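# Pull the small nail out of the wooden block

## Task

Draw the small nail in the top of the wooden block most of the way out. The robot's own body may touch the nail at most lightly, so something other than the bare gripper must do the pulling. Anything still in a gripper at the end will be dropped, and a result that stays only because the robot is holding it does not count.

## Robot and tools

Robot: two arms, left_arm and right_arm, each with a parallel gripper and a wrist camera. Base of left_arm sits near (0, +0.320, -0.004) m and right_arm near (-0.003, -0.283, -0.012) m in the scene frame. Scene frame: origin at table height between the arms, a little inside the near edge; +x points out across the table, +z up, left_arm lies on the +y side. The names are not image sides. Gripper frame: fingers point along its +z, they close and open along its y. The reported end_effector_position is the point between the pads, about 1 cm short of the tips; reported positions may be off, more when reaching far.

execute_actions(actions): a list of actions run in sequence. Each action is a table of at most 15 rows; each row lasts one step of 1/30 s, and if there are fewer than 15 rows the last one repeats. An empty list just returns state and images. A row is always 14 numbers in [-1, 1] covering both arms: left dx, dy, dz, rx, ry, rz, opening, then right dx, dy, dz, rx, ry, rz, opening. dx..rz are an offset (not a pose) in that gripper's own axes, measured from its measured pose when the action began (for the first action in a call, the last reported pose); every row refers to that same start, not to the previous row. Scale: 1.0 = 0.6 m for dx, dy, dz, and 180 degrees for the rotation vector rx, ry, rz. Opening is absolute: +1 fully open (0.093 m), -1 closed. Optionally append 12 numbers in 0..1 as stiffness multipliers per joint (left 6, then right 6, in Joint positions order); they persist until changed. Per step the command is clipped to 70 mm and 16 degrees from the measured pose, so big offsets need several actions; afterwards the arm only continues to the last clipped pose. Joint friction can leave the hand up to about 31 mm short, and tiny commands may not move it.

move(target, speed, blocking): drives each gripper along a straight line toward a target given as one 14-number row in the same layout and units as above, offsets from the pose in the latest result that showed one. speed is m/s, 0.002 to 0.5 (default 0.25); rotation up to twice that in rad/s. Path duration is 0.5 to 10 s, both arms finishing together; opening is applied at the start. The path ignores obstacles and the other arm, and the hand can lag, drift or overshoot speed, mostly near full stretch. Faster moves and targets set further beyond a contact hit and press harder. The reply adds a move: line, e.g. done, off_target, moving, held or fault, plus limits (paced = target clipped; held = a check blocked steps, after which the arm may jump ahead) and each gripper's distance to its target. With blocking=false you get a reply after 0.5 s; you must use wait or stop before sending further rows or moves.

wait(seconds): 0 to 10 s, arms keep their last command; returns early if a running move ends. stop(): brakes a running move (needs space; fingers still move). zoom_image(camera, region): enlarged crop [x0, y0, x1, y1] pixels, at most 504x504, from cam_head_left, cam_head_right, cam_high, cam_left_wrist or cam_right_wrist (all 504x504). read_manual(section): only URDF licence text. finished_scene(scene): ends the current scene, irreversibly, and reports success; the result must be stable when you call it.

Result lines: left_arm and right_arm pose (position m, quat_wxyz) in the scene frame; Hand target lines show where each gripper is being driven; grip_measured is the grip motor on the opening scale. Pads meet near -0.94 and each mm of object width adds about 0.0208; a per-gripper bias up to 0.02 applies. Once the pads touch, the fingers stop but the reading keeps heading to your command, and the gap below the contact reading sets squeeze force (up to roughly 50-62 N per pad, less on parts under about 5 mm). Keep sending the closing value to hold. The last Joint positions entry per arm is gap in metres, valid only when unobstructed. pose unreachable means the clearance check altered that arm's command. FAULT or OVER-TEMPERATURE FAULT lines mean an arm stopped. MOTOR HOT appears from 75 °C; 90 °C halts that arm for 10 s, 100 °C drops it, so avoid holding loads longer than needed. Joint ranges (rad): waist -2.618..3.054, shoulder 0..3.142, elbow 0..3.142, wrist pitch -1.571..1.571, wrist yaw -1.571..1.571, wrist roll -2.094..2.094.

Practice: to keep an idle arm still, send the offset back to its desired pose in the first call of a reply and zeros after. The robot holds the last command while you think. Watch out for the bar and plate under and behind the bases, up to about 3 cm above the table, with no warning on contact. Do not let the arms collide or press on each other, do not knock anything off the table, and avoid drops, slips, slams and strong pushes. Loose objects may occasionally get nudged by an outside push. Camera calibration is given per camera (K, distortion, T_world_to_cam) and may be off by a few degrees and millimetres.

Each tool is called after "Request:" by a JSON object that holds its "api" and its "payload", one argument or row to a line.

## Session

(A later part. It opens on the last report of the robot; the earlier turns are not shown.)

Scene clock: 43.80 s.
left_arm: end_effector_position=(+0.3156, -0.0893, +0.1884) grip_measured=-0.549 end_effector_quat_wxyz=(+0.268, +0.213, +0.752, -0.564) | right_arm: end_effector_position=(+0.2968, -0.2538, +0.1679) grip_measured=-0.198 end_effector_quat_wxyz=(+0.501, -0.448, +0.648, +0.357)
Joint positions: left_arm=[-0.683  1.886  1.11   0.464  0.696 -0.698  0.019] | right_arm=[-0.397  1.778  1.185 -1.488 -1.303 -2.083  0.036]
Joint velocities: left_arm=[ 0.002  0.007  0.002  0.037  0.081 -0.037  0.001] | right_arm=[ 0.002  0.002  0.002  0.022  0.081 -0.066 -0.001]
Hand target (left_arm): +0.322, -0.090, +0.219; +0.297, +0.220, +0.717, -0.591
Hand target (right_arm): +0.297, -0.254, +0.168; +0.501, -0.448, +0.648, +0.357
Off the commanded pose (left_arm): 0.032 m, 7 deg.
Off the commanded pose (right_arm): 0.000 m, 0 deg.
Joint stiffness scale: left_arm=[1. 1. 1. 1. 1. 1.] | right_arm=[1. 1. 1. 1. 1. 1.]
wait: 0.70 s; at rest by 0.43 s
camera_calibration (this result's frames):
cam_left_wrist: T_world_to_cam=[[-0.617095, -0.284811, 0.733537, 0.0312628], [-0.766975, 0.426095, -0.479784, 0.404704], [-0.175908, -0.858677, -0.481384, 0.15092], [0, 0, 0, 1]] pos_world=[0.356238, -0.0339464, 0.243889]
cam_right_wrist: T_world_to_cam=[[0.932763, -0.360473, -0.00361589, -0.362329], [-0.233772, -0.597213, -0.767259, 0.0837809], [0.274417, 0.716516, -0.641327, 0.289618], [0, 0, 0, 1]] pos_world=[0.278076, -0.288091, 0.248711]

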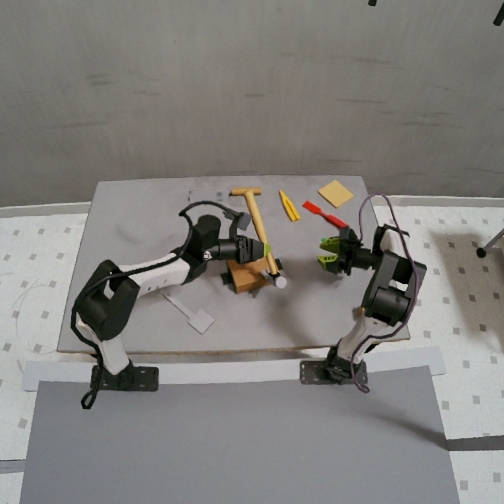

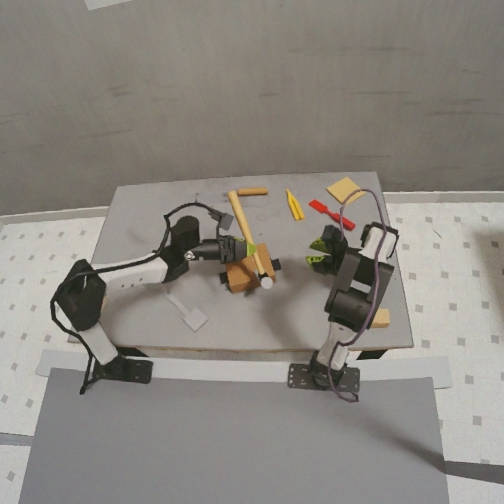

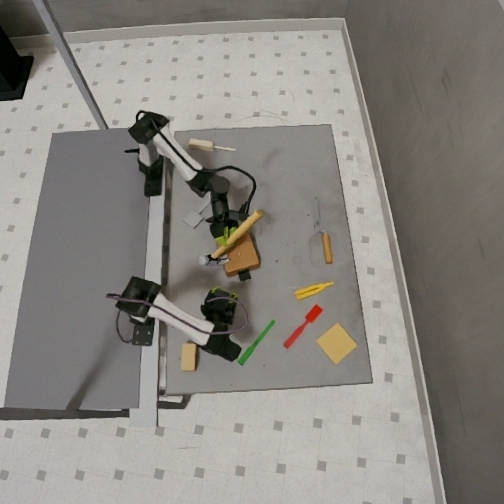

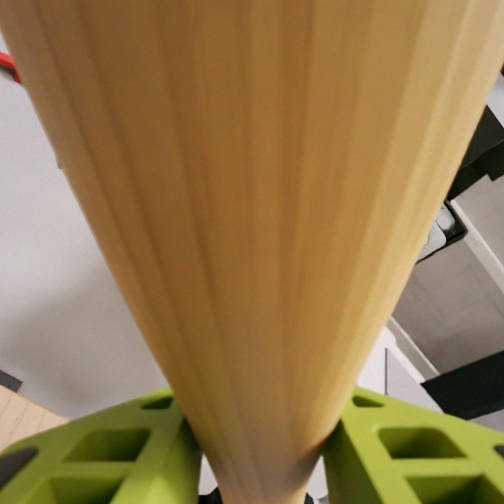

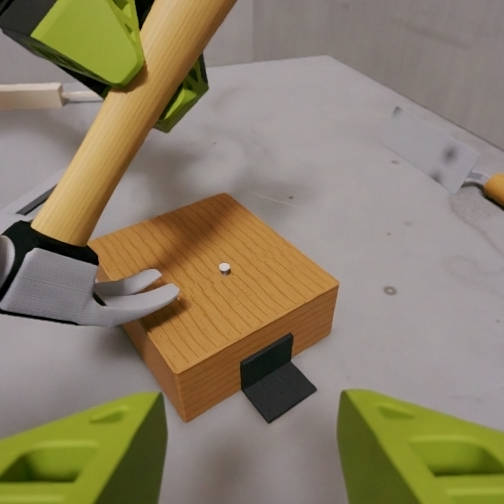

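Request:
{"api": "execute_actions", "payload": {
  "actions": [
    [[-0.041,-0.028,-0.0085,0.024,-0.022,0.014,-0.72,0,0,0,0,0,0,-0.2],[-0.041,-0.024,-0.0085,0.024,-0.022,0.014,-0.72,0,0,0,0,0,0,-0.2],[-0.041,-0.021,-0.0085,0.024,-0.022,0.014,-0.72,0,0,0,0,0,0,-0.2],[-0.041,-0.018,-0.0085,0.024,-0.022,0.014,-0.72,0,0,0,0,0,0,-0.2],[-0.041,-0.014,-0.0085,0.024,-0.022,0.014,-0.72,0,0,0,0,0,0,-0.2],[-0.041,-0.011,-0.0085,0.024,-0.022,0.014,-0.72,0,0,0,0,0,0,-0.2],[-0.041,-0.008,-0.0085,0.024,-0.022,0.014,-0.72,0,0,0,0,0,0,-0.2],[-0.041,-0.004,-0.0085,0.024,-0.022,0.014,-0.72,0,0,0,0,0,0,-0.2],[-0.041,-0.001,-0.0085,0.024,-0.022,0.014,-0.72,0,0,0,0,0,0,-0.2],[-0.041,0.002,-0.0085,0.024,-0.022,0.014,-0.72,0,0,0,0,0,0,-0.2],[-0.041,0.006,-0.0085,0.024,-0.022,0.014,-0.72,0,0,0,0,0,0,-0.2],[-0.041,0.009,-0.0085,0.024,-0.022,0.014,-0.72,0,0,0,0,0,0,-0.2],[-0.041,0.012,-0.0085,0.024,-0.022,0.014,-0.72,0,0,0,0,0,0,-0.2],[-0.041,0.015,-0.0085,0.024,-0.022,0.014,-0.72,0,0,0,0,0,0,-0.2],[-0.041,0.0185,-0.0085,0.024,-0.022,0.014,-0.72,0,0,0,0,0,0,-0.2]]
  ]
}}

Request:
{"api": "wait", "payload": {
  "seconds": 0.7
}}

Request:
{"api": "zoom_image", "payload": {
  "camera": "cam_right_wrist",
  "region": [110, 230, 260, 340]
}}

Request:
{"api": "zoom_image", "payload": {
  "camera": "cam_high",
  "region": [195, 220, 275, 285]
}}

Scene clock: 46.03 s.
left_arm: end_effector_position=(+0.3321, -0.0809, +0.1663) grip_measured=-0.549 end_effector_quat_wxyz=(+0.261, +0.205, +0.757, -0.563) | right_arm: end_effector_position=(+0.2968, -0.2538, +0.1679) grip_measured=-0.198 end_effector_quat_wxyz=(+0.501, -0.448, +0.648, +0.357)
Joint positions: left_arm=[-0.642  1.952  1.11   0.506  0.731 -0.695  0.019] | right_arm=[-0.397  1.778  1.185 -1.488 -1.303 -2.083  0.036]
Joint velocities: left_arm=[ 0.066  0.081 -0.012  0.168  0.168  0.007  0.   ] | right_arm=[ 0.012 -0.007 -0.002 -0.007 -0.037  0.022 -0.001]
Hand target (left_arm): +0.339, -0.080, +0.197; +0.296, +0.222, +0.718, -0.589
Hand target (right_arm): +0.297, -0.254, +0.168; +0.501, -0.448, +0.648, +0.357
Off the commanded pose (left_arm): 0.032 m, 7 deg.
Off the commanded pose (right_arm): 0.000 m, 0 deg.
Joint stiffness scale: left_arm=[1. 1. 1. 1. 1. 1.] | right_arm=[1. 1. 1. 1. 1. 1.]
camera_calibration (this result's frames):
cam_left_wrist: T_world_to_cam=[[-0.599249, -0.292991, 0.745021, 0.05158], [-0.779886, 0.423788, -0.460631, 0.404083], [-0.18077, -0.857065, -0.482454, 0.15232], [0, 0, 0, 1]] pos_world=[0.373583, -0.0255853, 0.221193]
cam_right_wrist: T_world_to_cam=[[0.932763, -0.360473, -0.00361589, -0.362329], [-0.233772, -0.597213, -0.767259, 0.0837809], [0.274417, 0.716516, -0.641327, 0.289618], [0, 0, 0, 1]] pos_world=[0.278076, -0.288091, 0.248711]

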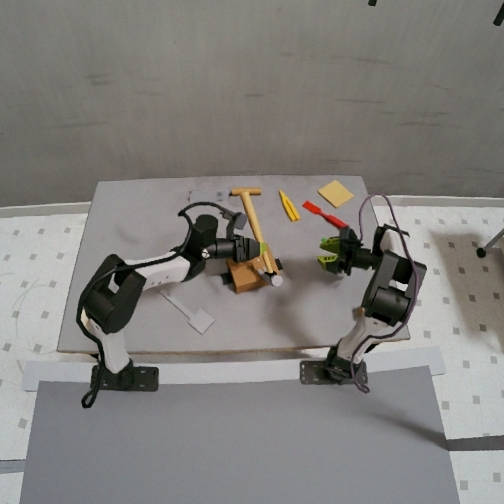

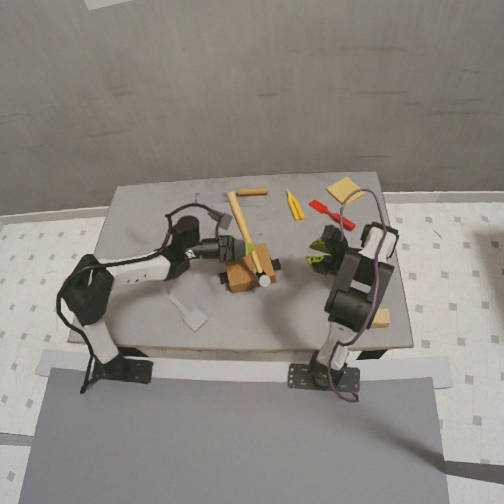

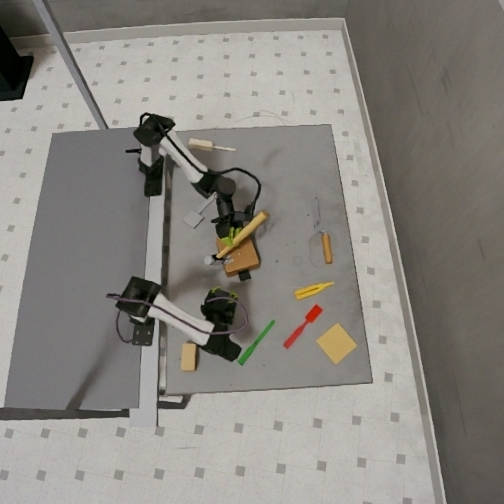

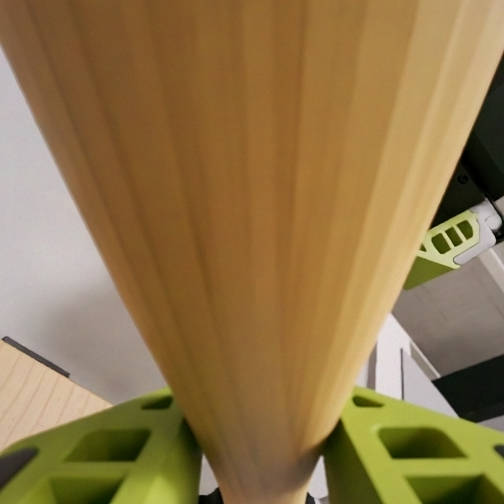

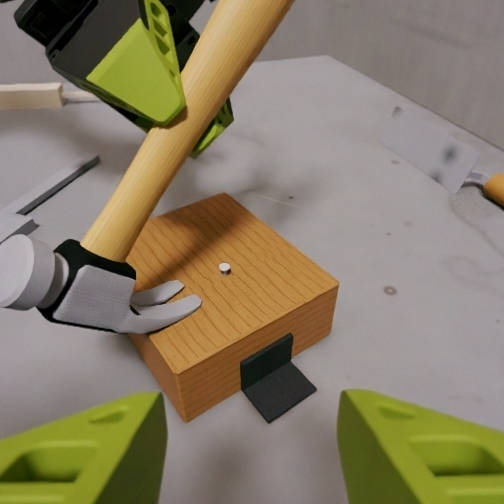

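Scene clock: 46.73 s.
left_arm: end_effector_position=(+0.3332, -0.0804, +0.1669) grip_measured=-0.549 end_effector_quat_wxyz=(+0.263, +0.209, +0.753, -0.566) | right_arm: end_effector_position=(+0.2968, -0.2538, +0.1679) grip_measured=-0.198 end_effector_quat_wxyz=(+0.501, -0.448, +0.648, +0.357)
Joint positions: left_arm=[-0.638  1.957  1.11   0.521  0.742 -0.692  0.019] | right_arm=[-0.397  1.778  1.185 -1.488 -1.303 -2.083  0.036]
Joint velocities: left_arm=[-0.012  0.012  0.002 -0.022 -0.007 -0.007 -0.002] | right_arm=[ 0.007  0.002 -0.002 -0.051 -0.066 -0.007 -0.002]
Hand target (left_arm): +0.339, -0.080, +0.197; +0.296, +0.222, +0.718, -0.589
Hand target (right_arm): +0.297, -0.254, +0.168; +0.501, -0.448, +0.648, +0.357
Off the commanded pose (left_arm): 0.031 m, 7 deg.
Off the commanded pose (right_arm): 0.000 m, 0 deg.
Joint stiffness scale: left_arm=[1. 1. 1. 1. 1. 1.] | right_arm=[1. 1. 1. 1. 1. 1.]
wait: 0.70 s; at rest by 0.20 s
camera_calibration (this result's frames):
cam_left_wrist: T_world_to_cam=[[-0.607621, -0.283353, 0.741962, 0.055963], [-0.773119, 0.424959, -0.470847, 0.404573], [-0.181888, -0.859722, -0.47728, 0.152553], [0, 0, 0, 1]] pos_world=[0.374535, -0.0249165, 0.22178]
cam_right_wrist: T_world_to_cam=[[0.932763, -0.360473, -0.00361589, -0.362329], [-0.233772, -0.597213, -0.767259, 0.0837809], [0.274417, 0.716516, -0.641327, 0.289618], [0, 0, 0, 1]] pos_world=[0.278076, -0.288091, 0.248711]

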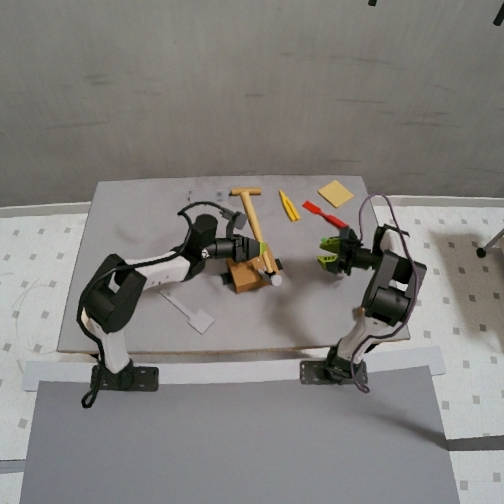

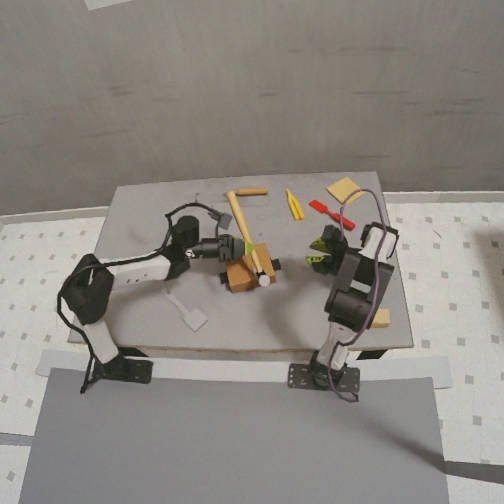

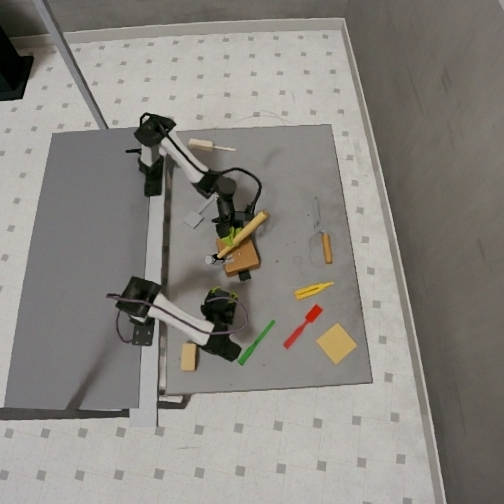

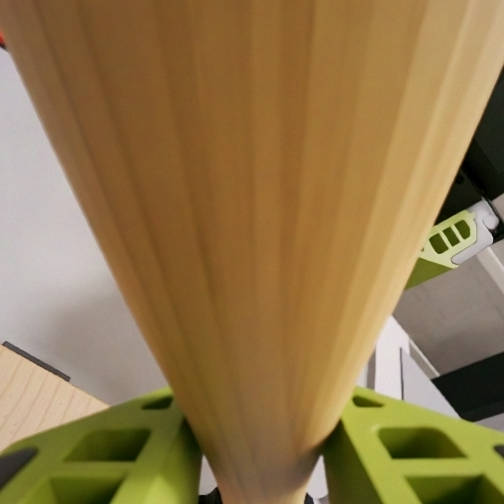

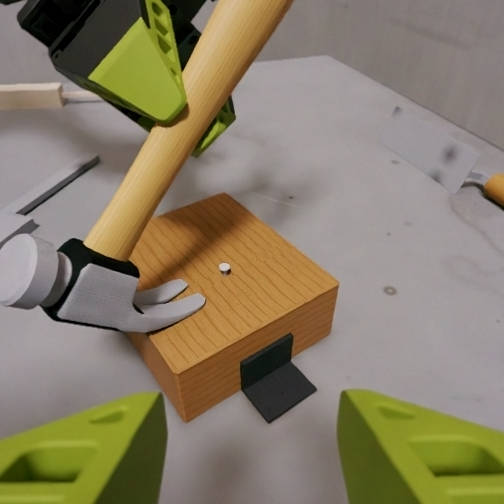

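Region (110, 230, 260, 340) of cam_right_wrist's 504x504 image, scaled by 3.360, with more detail than that image has; it fills the top 370 rows of this view, and the rest is white.

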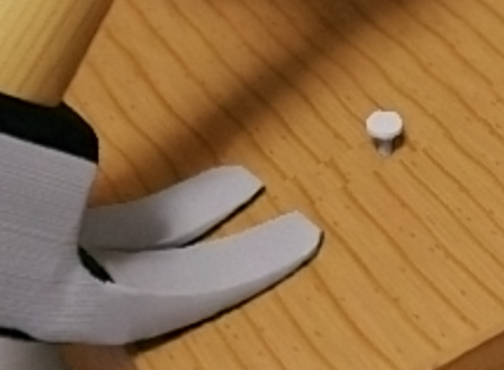

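Region (195, 220, 275, 285) of cam_high's 504x504 image, scaled by 6.300, with more detail than that image has; it fills the top 410 rows of this view, and the rest is white.

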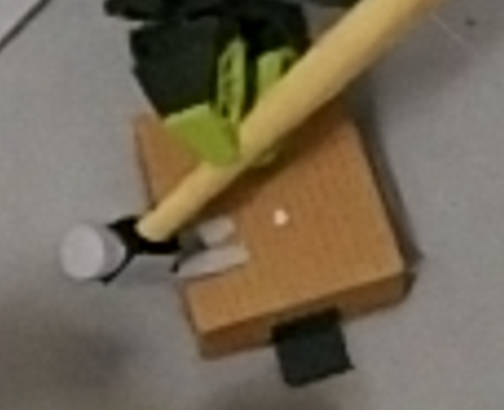

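Request:
{"api": "execute_actions", "payload": {
  "actions": [
    [[-0.042,-0.029,-0.008,0.023,-0.021,0.017,-0.72,0,0,0,0,0,0,-0.2],[-0.044,-0.0275,-0.008,0.023,-0.021,0.017,-0.72,0,0,0,0,0,0,-0.2],[-0.046,-0.026,-0.0085,0.023,-0.021,0.017,-0.72,0,0,0,0,0,0,-0.2],[-0.048,-0.024,-0.009,0.023,-0.021,0.017,-0.72,0,0,0,0,0,0,-0.2],[-0.0495,-0.0227,-0.009,0.023,-0.021,0.017,-0.72,0,0,0,0,0,0,-0.2],[-0.051,-0.021,-0.0093,0.023,-0.021,0.017,-0.72,0,0,0,0,0,0,-0.2],[-0.053,-0.0195,-0.0096,0.023,-0.021,0.017,-0.72,0,0,0,0,0,0,-0.2],[-0.055,-0.018,-0.010,0.023,-0.021,0.017,-0.72,0,0,0,0,0,0,-0.2],[-0.057,-0.016,-0.010,0.023,-0.021,0.017,-0.72,0,0,0,0,0,0,-0.2],[-0.0585,-0.0147,-0.0105,0.023,-0.021,0.017,-0.72,0,0,0,0,0,0,-0.2]]
  ]
}}

Request:
{"api": "zoom_image", "payload": {
  "camera": "cam_right_wrist",
  "region": [110, 230, 260, 340]
}}

Scene clock: 48.20 s.
left_arm: end_effector_position=(+0.3393, -0.0747, +0.1663) grip_measured=-0.549 end_effector_quat_wxyz=(+0.260, +0.211, +0.748, -0.573) | right_arm: end_effector_position=(+0.2968, -0.2538, +0.1679) grip_measured=-0.198 end_effector_quat_wxyz=(+0.501, -0.448, +0.648, +0.357)
Joint positions: left_arm=[-0.612  1.973  1.118  0.534  0.782 -0.691  0.019] | right_arm=[-0.397  1.778  1.185 -1.488 -1.303 -2.083  0.036]
Joint velocities: left_arm=[ 0.002  0.012 -0.007 -0.081  0.051  0.007  0.   ] | right_arm=[ 0.002 -0.017  0.002  0.066  0.007 -0.007 -0.   ]
Hand target (left_arm): +0.351, -0.075, +0.197; +0.295, +0.221, +0.718, -0.591
Hand target (right_arm): +0.297, -0.254, +0.168; +0.501, -0.448, +0.648, +0.357
Off the commanded pose (left_arm): 0.034 m, 6 deg.
Off the commanded pose (right_arm): 0.000 m, 0 deg.
Joint stiffness scale: left_arm=[1. 1. 1. 1. 1. 1.] | right_arm=[1. 1. 1. 1. 1. 1.]
camera_calibration (this result's frames):
cam_left_wrist: T_world_to_cam=[[-0.608713, -0.266225, 0.747391, 0.0625469], [-0.769093, 0.42935, -0.473451, 0.405971], [-0.194847, -0.863008, -0.466102, 0.160595], [0, 0, 0, 1]] pos_world=[0.381594, -0.0190576, 0.220314]
cam_right_wrist: T_world_to_cam=[[0.932763, -0.360473, -0.00361589, -0.362329], [-0.233772, -0.597213, -0.767259, 0.0837809], [0.274417, 0.716516, -0.641327, 0.289618], [0, 0, 0, 1]] pos_world=[0.278076, -0.288091, 0.248711]

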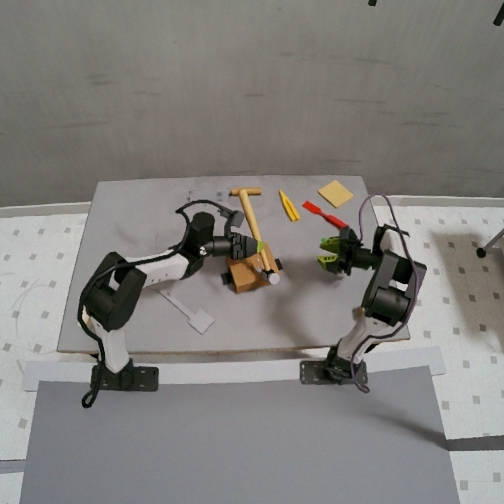

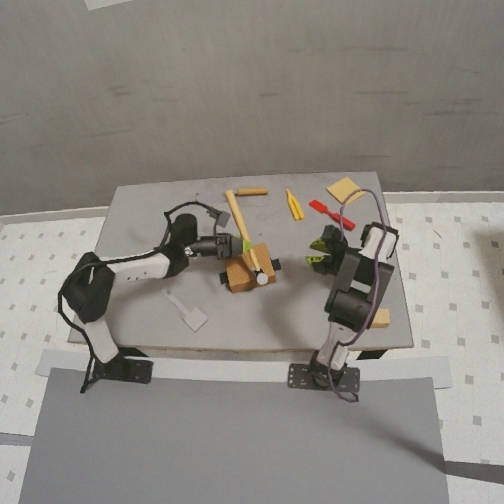

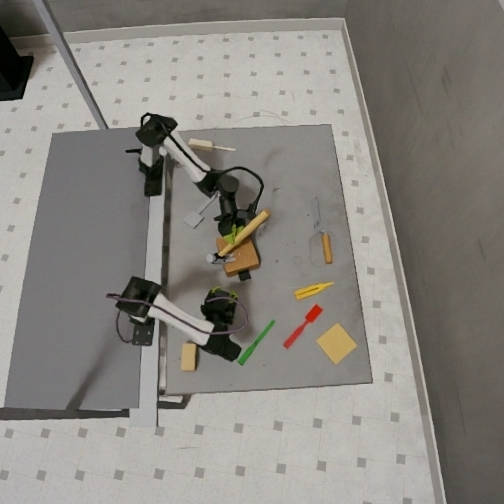

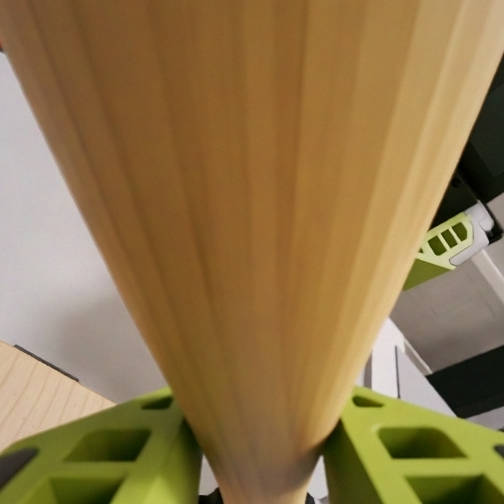

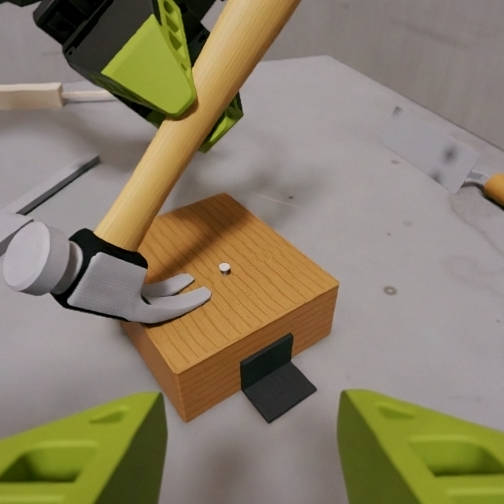

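Region (110, 230, 260, 340) of cam_right_wrist's 504x504 image, scaled by 3.360, with more detail than that image has; it fills the top 370 rows of this view, and the rest is white.

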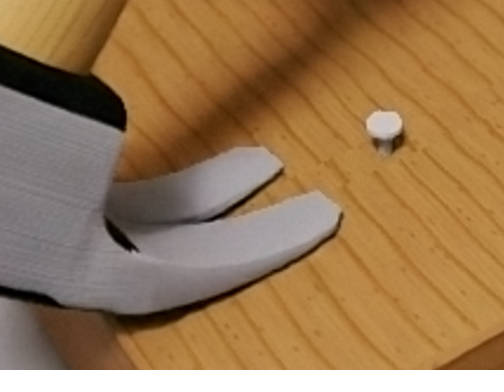

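Request:
{"api": "execute_actions", "payload": {
  "actions": [
    [[-0.053,-0.0235,-0.002,0.017,-0.021,0.019,-0.72,0,0,0,0,0,0,-0.2],[-0.055,-0.023,-0.001,0.017,-0.021,0.019,-0.72,0,0,0,0,0,0,-0.2],[-0.057,-0.0225,0,0.017,-0.021,0.019,-0.72,0,0,0,0,0,0,-0.2],[-0.059,-0.022,0.001,0.017,-0.021,0.019,-0.72,0,0,0,0,0,0,-0.2],[-0.061,-0.0215,0.002,0.017,-0.021,0.019,-0.72,0,0,0,0,0,0,-0.2],[-0.063,-0.021,0.003,0.017,-0.021,0.019,-0.72,0,0,0,0,0,0,-0.2],[-0.065,-0.0205,0.004,0.017,-0.021,0.019,-0.72,0,0,0,0,0,0,-0.2],[-0.067,-0.020,0.005,0.017,-0.021,0.019,-0.72,0,0,0,0,0,0,-0.2],[-0.069,-0.0195,0.0055,0.017,-0.021,0.019,-0.72,0,0,0,0,0,0,-0.2],[-0.071,-0.019,0.006,0.017,-0.021,0.019,-0.72,0,0,0,0,0,0,-0.2]]
  ]
}}

Request:
{"api": "zoom_image", "payload": {
  "camera": "cam_right_wrist",
  "region": [110, 230, 260, 340]
}}

Scene clock: 49.53 s.
left_arm: end_effector_position=(+0.3535, -0.0787, +0.1672) grip_measured=-0.549 end_effector_quat_wxyz=(+0.263, +0.210, +0.748, -0.573) | right_arm: end_effector_position=(+0.2968, -0.2538, +0.1679) grip_measured=-0.198 end_effector_quat_wxyz=(+0.501, -0.448, +0.648, +0.357)
Joint positions: left_arm=[-0.601  2.015  1.181  0.516  0.787 -0.687  0.019] | right_arm=[-0.397  1.778  1.185 -1.488 -1.303 -2.083  0.036]
Joint velocities: left_arm=[-0.002  0.012  0.007 -0.081  0.081 -0.022  0.002] | right_arm=[-0.002  0.002  0.002  0.051 -0.007  0.007 -0.002]
Hand target (left_arm): +0.363, -0.080, +0.201; +0.295, +0.222, +0.718, -0.590
Hand target (right_arm): +0.297, -0.254, +0.168; +0.501, -0.448, +0.648, +0.357
Off the commanded pose (left_arm): 0.036 m, 6 deg.
Off the commanded pose (right_arm): 0.000 m, 0 deg.
Joint stiffness scale: left_arm=[1. 1. 1. 1. 1. 1.] | right_arm=[1. 1. 1. 1. 1. 1.]
camera_calibration (this result's frames):
cam_left_wrist: T_world_to_cam=[[-0.611148, -0.26728, 0.745023, 0.070625], [-0.768722, 0.424694, -0.478227, 0.419329], [-0.188586, -0.864984, -0.465015, 0.157702], [0, 0, 0, 1]] pos_world=[0.39525, -0.0227999, 0.221251]
cam_right_wrist: T_world_to_cam=[[0.932763, -0.360473, -0.00361589, -0.362329], [-0.233772, -0.597213, -0.767259, 0.0837809], [0.274417, 0.716516, -0.641327, 0.289618], [0, 0, 0, 1]] pos_world=[0.278076, -0.288091, 0.248711]

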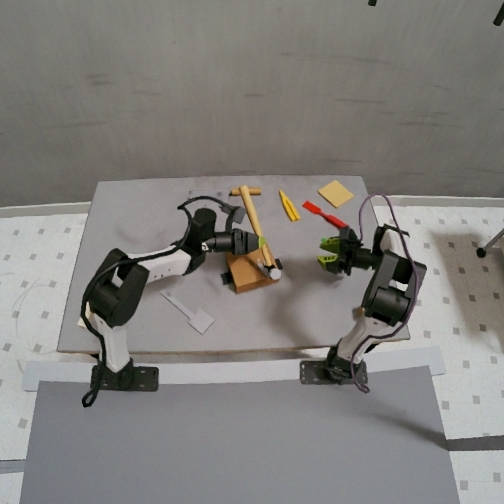

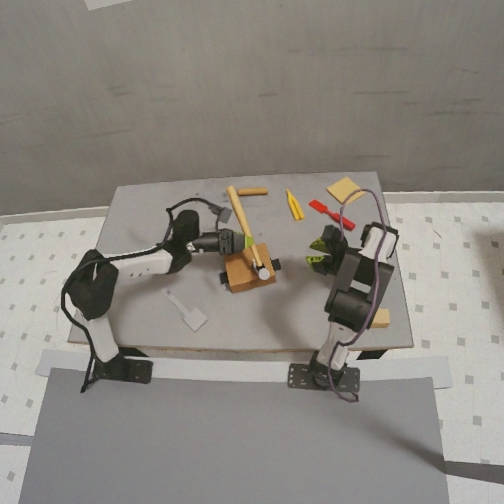

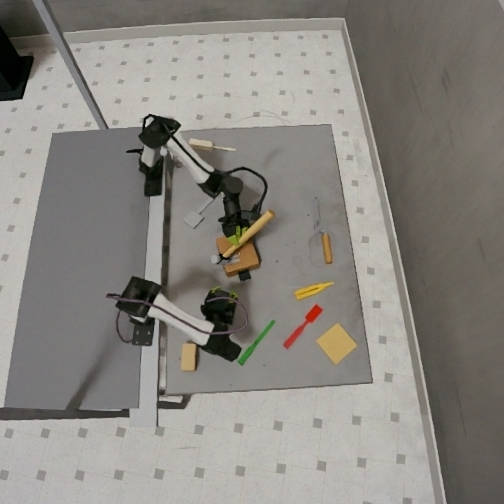

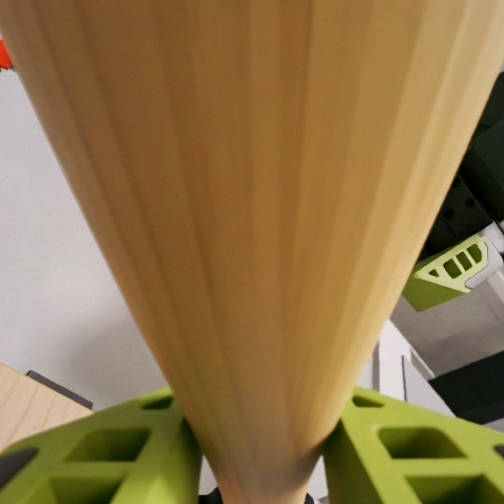

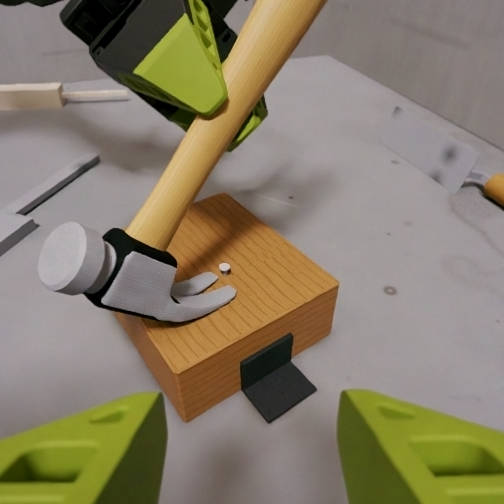

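Region (110, 230, 260, 340) of cam_right_wrist's 504x504 image, scaled by 3.360, with more detail than that image has; it fills the top 370 rows of this view, and the rest is white.

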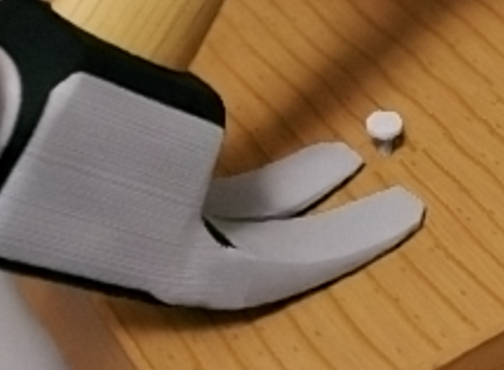

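Request:
{"api": "execute_actions", "payload": {
  "actions": [
    [[-0.052,-0.030,-0.0045,0.017,-0.020,0.018,-0.72,0,0,0,0,0,0,-0.2],[-0.052,-0.0293,-0.006,0.017,-0.020,0.018,-0.72,0,0,0,0,0,0,-0.2],[-0.0525,-0.0287,-0.0073,0.017,-0.020,0.018,-0.72,0,0,0,0,0,0,-0.2],[-0.053,-0.028,-0.0087,0.017,-0.020,0.018,-0.72,0,0,0,0,0,0,-0.2],[-0.053,-0.0275,-0.010,0.017,-0.020,0.018,-0.72,0,0,0,0,0,0,-0.2],[-0.053,-0.027,-0.0115,0.017,-0.020,0.018,-0.72,0,0,0,0,0,0,-0.2],[-0.0535,-0.0264,-0.013,0.017,-0.020,0.018,-0.72,0,0,0,0,0,0,-0.2],[-0.0535,-0.0258,-0.0143,0.017,-0.020,0.018,-0.72,0,0,0,0,0,0,-0.2],[-0.054,-0.0252,-0.0157,0.017,-0.020,0.018,-0.72,0,0,0,0,0,0,-0.2],[-0.054,-0.0247,-0.017,0.017,-0.020,0.018,-0.72,0,0,0,0,0,0,-0.2]]
  ]
}}

Request:
{"api": "zoom_image", "payload": {
  "camera": "cam_right_wrist",
  "region": [150, 230, 270, 320]
}}

Scene clock: 51.03 s.
left_arm: end_effector_position=(+0.3599, -0.0719, +0.1673) grip_measured=-0.549 end_effector_quat_wxyz=(+0.267, +0.207, +0.748, -0.571) | right_arm: end_effector_position=(+0.2968, -0.2538, +0.1679) grip_measured=-0.198 end_effector_quat_wxyz=(+0.501, -0.448, +0.648, +0.357)
Joint positions: left_arm=[-0.582  2.015  1.181  0.513  0.795 -0.68   0.019] | right_arm=[-0.397  1.778  1.185 -1.488 -1.303 -2.083  0.036]
Joint velocities: left_arm=[ 0.002  0.007 -0.007 -0.051  0.051 -0.051 -0.   ] | right_arm=[ 0.007 -0.007 -0.017 -0.037 -0.007  0.007 -0.   ]
Hand target (left_arm): +0.366, -0.072, +0.201; +0.296, +0.222, +0.718, -0.590
Hand target (right_arm): +0.297, -0.254, +0.168; +0.501, -0.448, +0.648, +0.357
Off the commanded pose (left_arm): 0.034 m, 6 deg.
Off the commanded pose (right_arm): 0.000 m, 0 deg.
Joint stiffness scale: left_arm=[1. 1. 1. 1. 1. 1.] | right_arm=[1. 1. 1. 1. 1. 1.]
camera_calibration (this result's frames):
cam_left_wrist: T_world_to_cam=[[-0.610223, -0.273998, 0.743339, 0.0757327], [-0.771963, 0.416523, -0.480189, 0.422325], [-0.178047, -0.866853, -0.465688, 0.161134], [0, 0, 0, 1]] pos_world=[0.400922, -0.0154782, 0.221539]
cam_right_wrist: T_world_to_cam=[[0.932763, -0.360473, -0.00361589, -0.362329], [-0.233772, -0.597213, -0.767259, 0.0837809], [0.274417, 0.716516, -0.641327, 0.289618], [0, 0, 0, 1]] pos_world=[0.278076, -0.288091, 0.248711]

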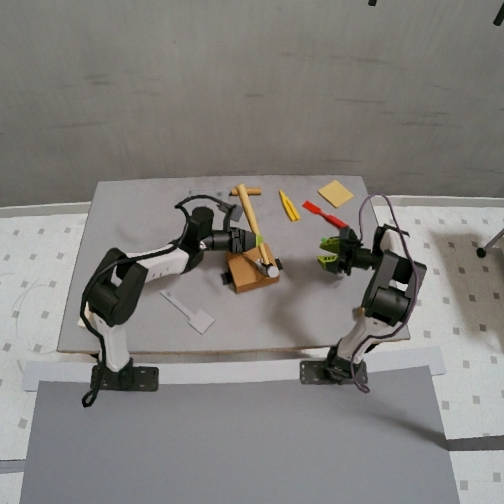

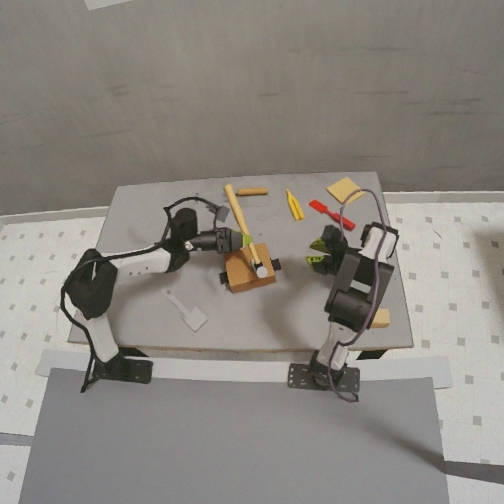

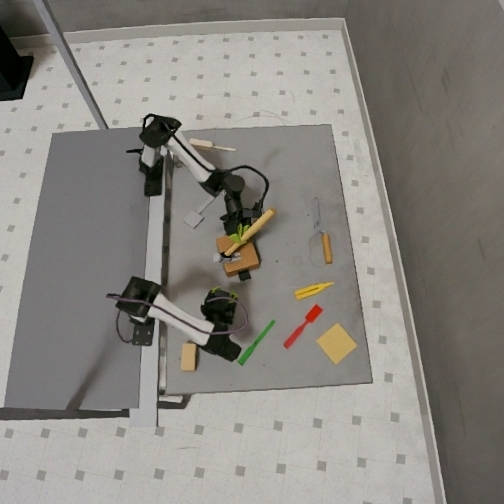

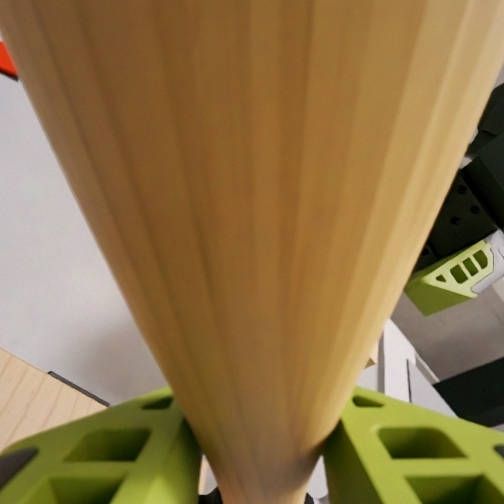

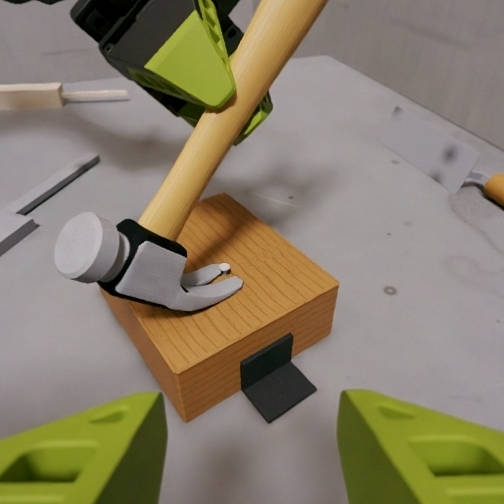

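Region (150, 230, 270, 320) of cam_right_wrist's 504x504 image, scaled by 4.200, with more detail than that image has; it fills the top 378 rows of this view, and the rest is white.

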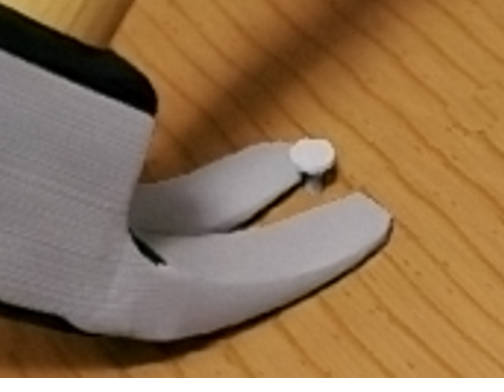

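Request:
{"api": "execute_actions", "payload": {
  "actions": [
    [[-0.047,-0.033,-0.008,0.018,-0.016,0.021,-0.72,0,0,0,0,0,0,-0.2],[-0.048,-0.0325,-0.0085,0.017,-0.016,0.023,-0.72,0,0,0,0,0,0,-0.2],[-0.0495,-0.032,-0.009,0.016,-0.016,0.025,-0.72,0,0,0,0,0,0,-0.2],[-0.051,-0.031,-0.0093,0.0155,-0.016,0.027,-0.72,0,0,0,0,0,0,-0.2],[-0.052,-0.030,-0.010,0.015,-0.016,0.030,-0.72,0,0,0,0,0,0,-0.2],[-0.053,-0.0295,-0.0103,0.014,-0.016,0.032,-0.72,0,0,0,0,0,0,-0.2],[-0.054,-0.029,-0.0107,0.013,-0.016,0.034,-0.72,0,0,0,0,0,0,-0.2],[-0.0555,-0.028,-0.011,0.012,-0.016,0.036,-0.72,0,0,0,0,0,0,-0.2],[-0.0565,-0.027,-0.0116,0.0115,-0.016,0.038,-0.72,0,0,0,0,0,0,-0.2],[-0.058,-0.0265,-0.012,0.011,-0.016,0.040,-0.72,0,0,0,0,0,0,-0.2],[-0.059,-0.026,-0.0125,0.010,-0.016,0.043,-0.72,0,0,0,0,0,0,-0.2],[-0.060,-0.025,-0.013,0.009,-0.016,0.045,-0.72,0,0,0,0,0,0,-0.2]]
  ]
}}

Request:
{"api": "zoom_image", "payload": {
  "camera": "cam_right_wrist",
  "region": [150, 230, 270, 320]
}}

Scene clock: 52.63 s.
left_arm: end_effector_position=(+0.3623, -0.0699, +0.1681) grip_measured=-0.549 end_effector_quat_wxyz=(+0.280, +0.235, +0.745, -0.559) | right_arm: end_effector_position=(+0.2968, -0.2538, +0.1679) grip_measured=-0.198 end_effector_quat_wxyz=(+0.501, -0.448, +0.648, +0.357)
Joint positions: left_arm=[-0.573  2.015  1.203  0.465  0.809 -0.597  0.019] | right_arm=[-0.397  1.778  1.185 -1.488 -1.303 -2.083  0.036]
Joint velocities: left_arm=[ 0.042 -0.027  0.032 -0.051  0.007  0.198  0.001] | right_arm=[ 0.002 -0.007 -0.002  0.081  0.022 -0.066 -0.001]
Hand target (left_arm): +0.374, -0.067, +0.203; +0.322, +0.249, +0.717, -0.565
Hand target (right_arm): +0.297, -0.254, +0.168; +0.501, -0.448, +0.648, +0.357
Off the commanded pose (left_arm): 0.038 m, 6 deg.
Off the commanded pose (right_arm): 0.000 m, 0 deg.
Joint stiffness scale: left_arm=[1. 1. 1. 1. 1. 1.] | right_arm=[1. 1. 1. 1. 1. 1.]
camera_calibration (this result's frames):
cam_left_wrist: T_world_to_cam=[[-0.657502, -0.277124, 0.700638, 0.101226], [-0.734142, 0.444819, -0.513003, 0.417525], [-0.169492, -0.851668, -0.495918, 0.166644], [0, 0, 0, 1]] pos_world=[0.401324, -0.0157454, 0.225911]
cam_right_wrist: T_world_to_cam=[[0.932763, -0.360473, -0.00361589, -0.362329], [-0.233772, -0.597213, -0.767259, 0.0837809], [0.274417, 0.716516, -0.641327, 0.289618], [0, 0, 0, 1]] pos_world=[0.278076, -0.288091, 0.248711]

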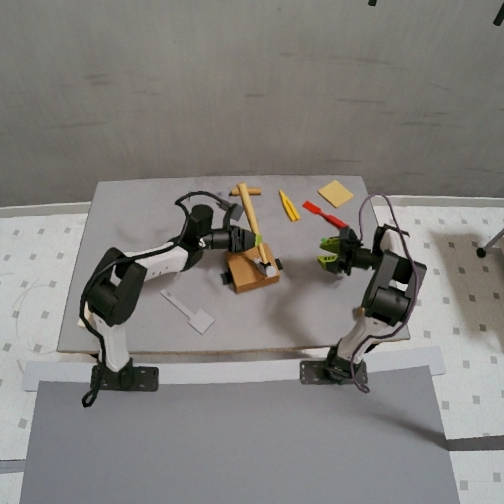

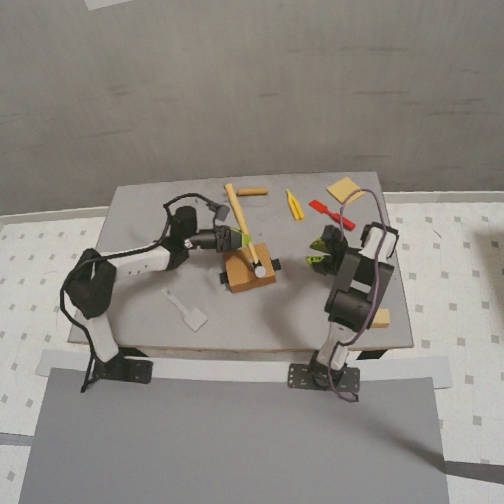

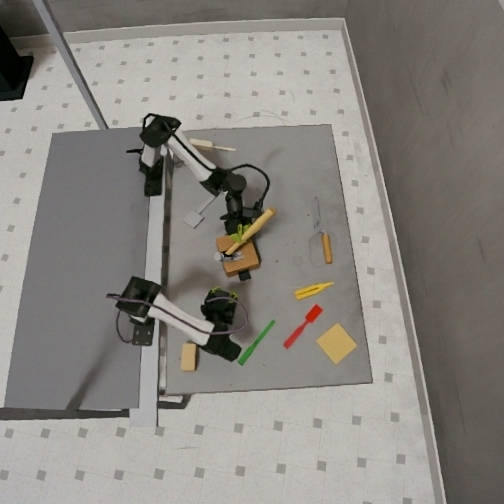

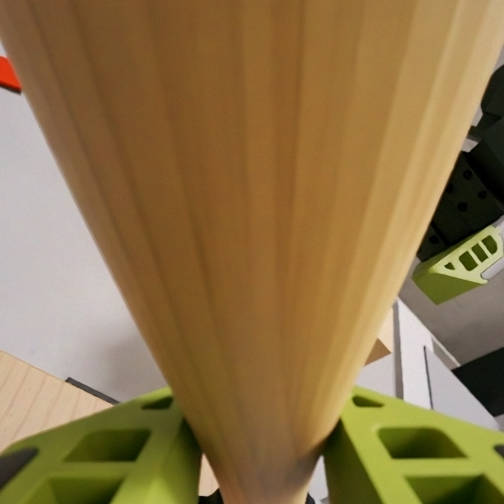

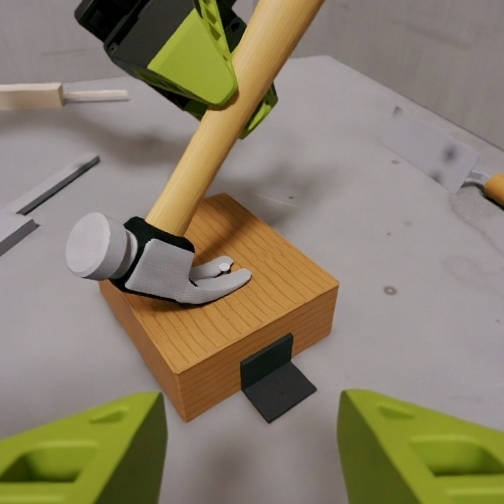

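Region (150, 230, 270, 320) of cam_right_wrist's 504x504 image, scaled by 4.200, with more detail than that image has; it fills the top 378 rows of this view, and the rest is white.

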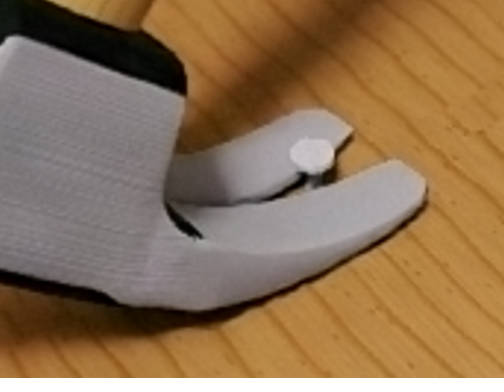

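Request:
{"api": "execute_actions", "payload": {
  "actions": []
}}

Scene clock: 55.57 s.
left_arm: end_effector_position=(+0.3628, -0.0693, +0.1681) grip_measured=-0.549 end_effector_quat_wxyz=(+0.282, +0.239, +0.744, -0.557) | right_arm: end_effector_position=(+0.2968, -0.2538, +0.1679) grip_measured=-0.198 end_effector_quat_wxyz=(+0.501, -0.448, +0.648, +0.357)
Joint positions: left_arm=[-0.571  2.015  1.206  0.46   0.811 -0.582  0.019] | right_arm=[-0.397  1.778  1.185 -1.488 -1.303 -2.083  0.036]
Joint velocities: left_arm=[ 0.002  0.002  0.007 -0.022 -0.037  0.022 -0.   ] | right_arm=[-0.007 -0.002  0.012 -0.037 -0.066 -0.081 -0.001]
Hand target (left_arm): +0.374, -0.067, +0.203; +0.322, +0.249, +0.717, -0.565
Hand target (right_arm): +0.297, -0.254, +0.168; +0.501, -0.448, +0.648, +0.357
Off the commanded pose (left_arm): 0.038 m, 6 deg.
Off the commanded pose (right_arm): 0.000 m, 0 deg.
Joint stiffness scale: left_arm=[1. 1. 1. 1. 1. 1.] | right_arm=[1. 1. 1. 1. 1. 1.]
camera_calibration (this result's frames):
cam_left_wrist: T_world_to_cam=[[-0.665876, -0.2773, 0.692614, 0.10607], [-0.727116, 0.449101, -0.519241, 0.416391], [-0.167068, -0.849361, -0.500674, 0.167289], [0, 0, 0, 1]] pos_world=[0.401343, -0.0154992, 0.226499]
cam_right_wrist: T_world_to_cam=[[0.932763, -0.360473, -0.00361589, -0.362329], [-0.233772, -0.597213, -0.767259, 0.0837809], [0.274417, 0.716516, -0.641327, 0.289618], [0, 0, 0, 1]] pos_world=[0.278076, -0.288091, 0.248711]

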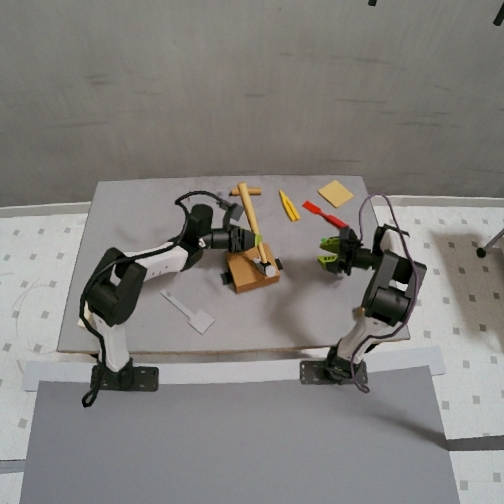

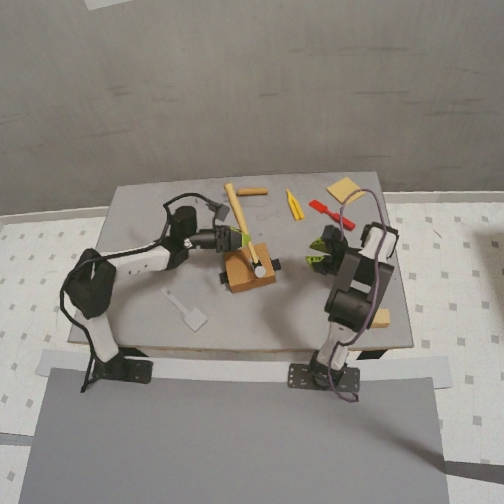

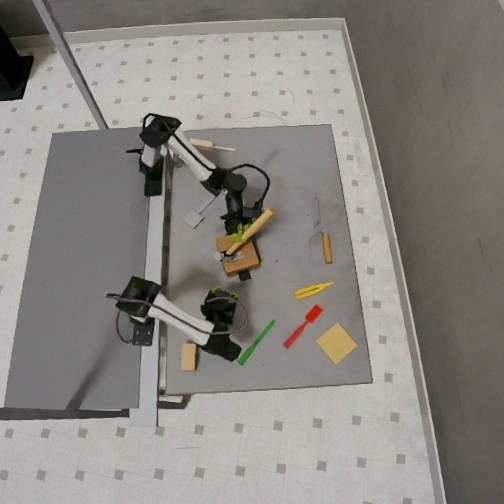

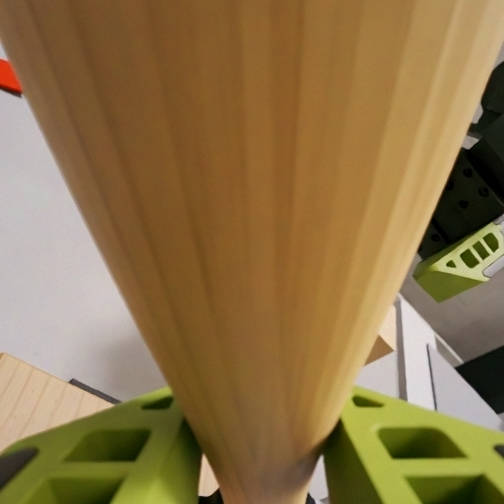

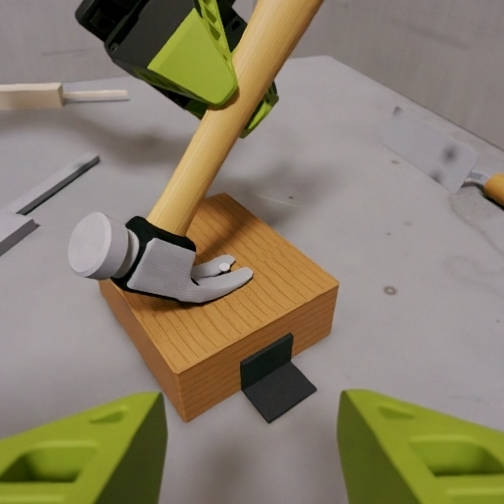

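Request:
{"api": "zoom_image", "payload": {
  "camera": "cam_right_wrist",
  "region": [150, 230, 270, 320]
}}

Region (150, 230, 270, 320) of cam_right_wrist's 504x504 image, scaled by 4.200, with more detail than that image has; it fills the top 378 rows of this view, and the rest is white.

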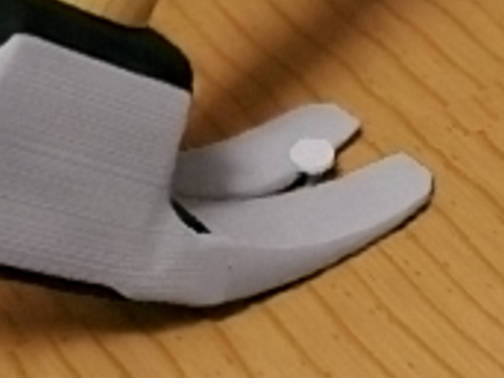

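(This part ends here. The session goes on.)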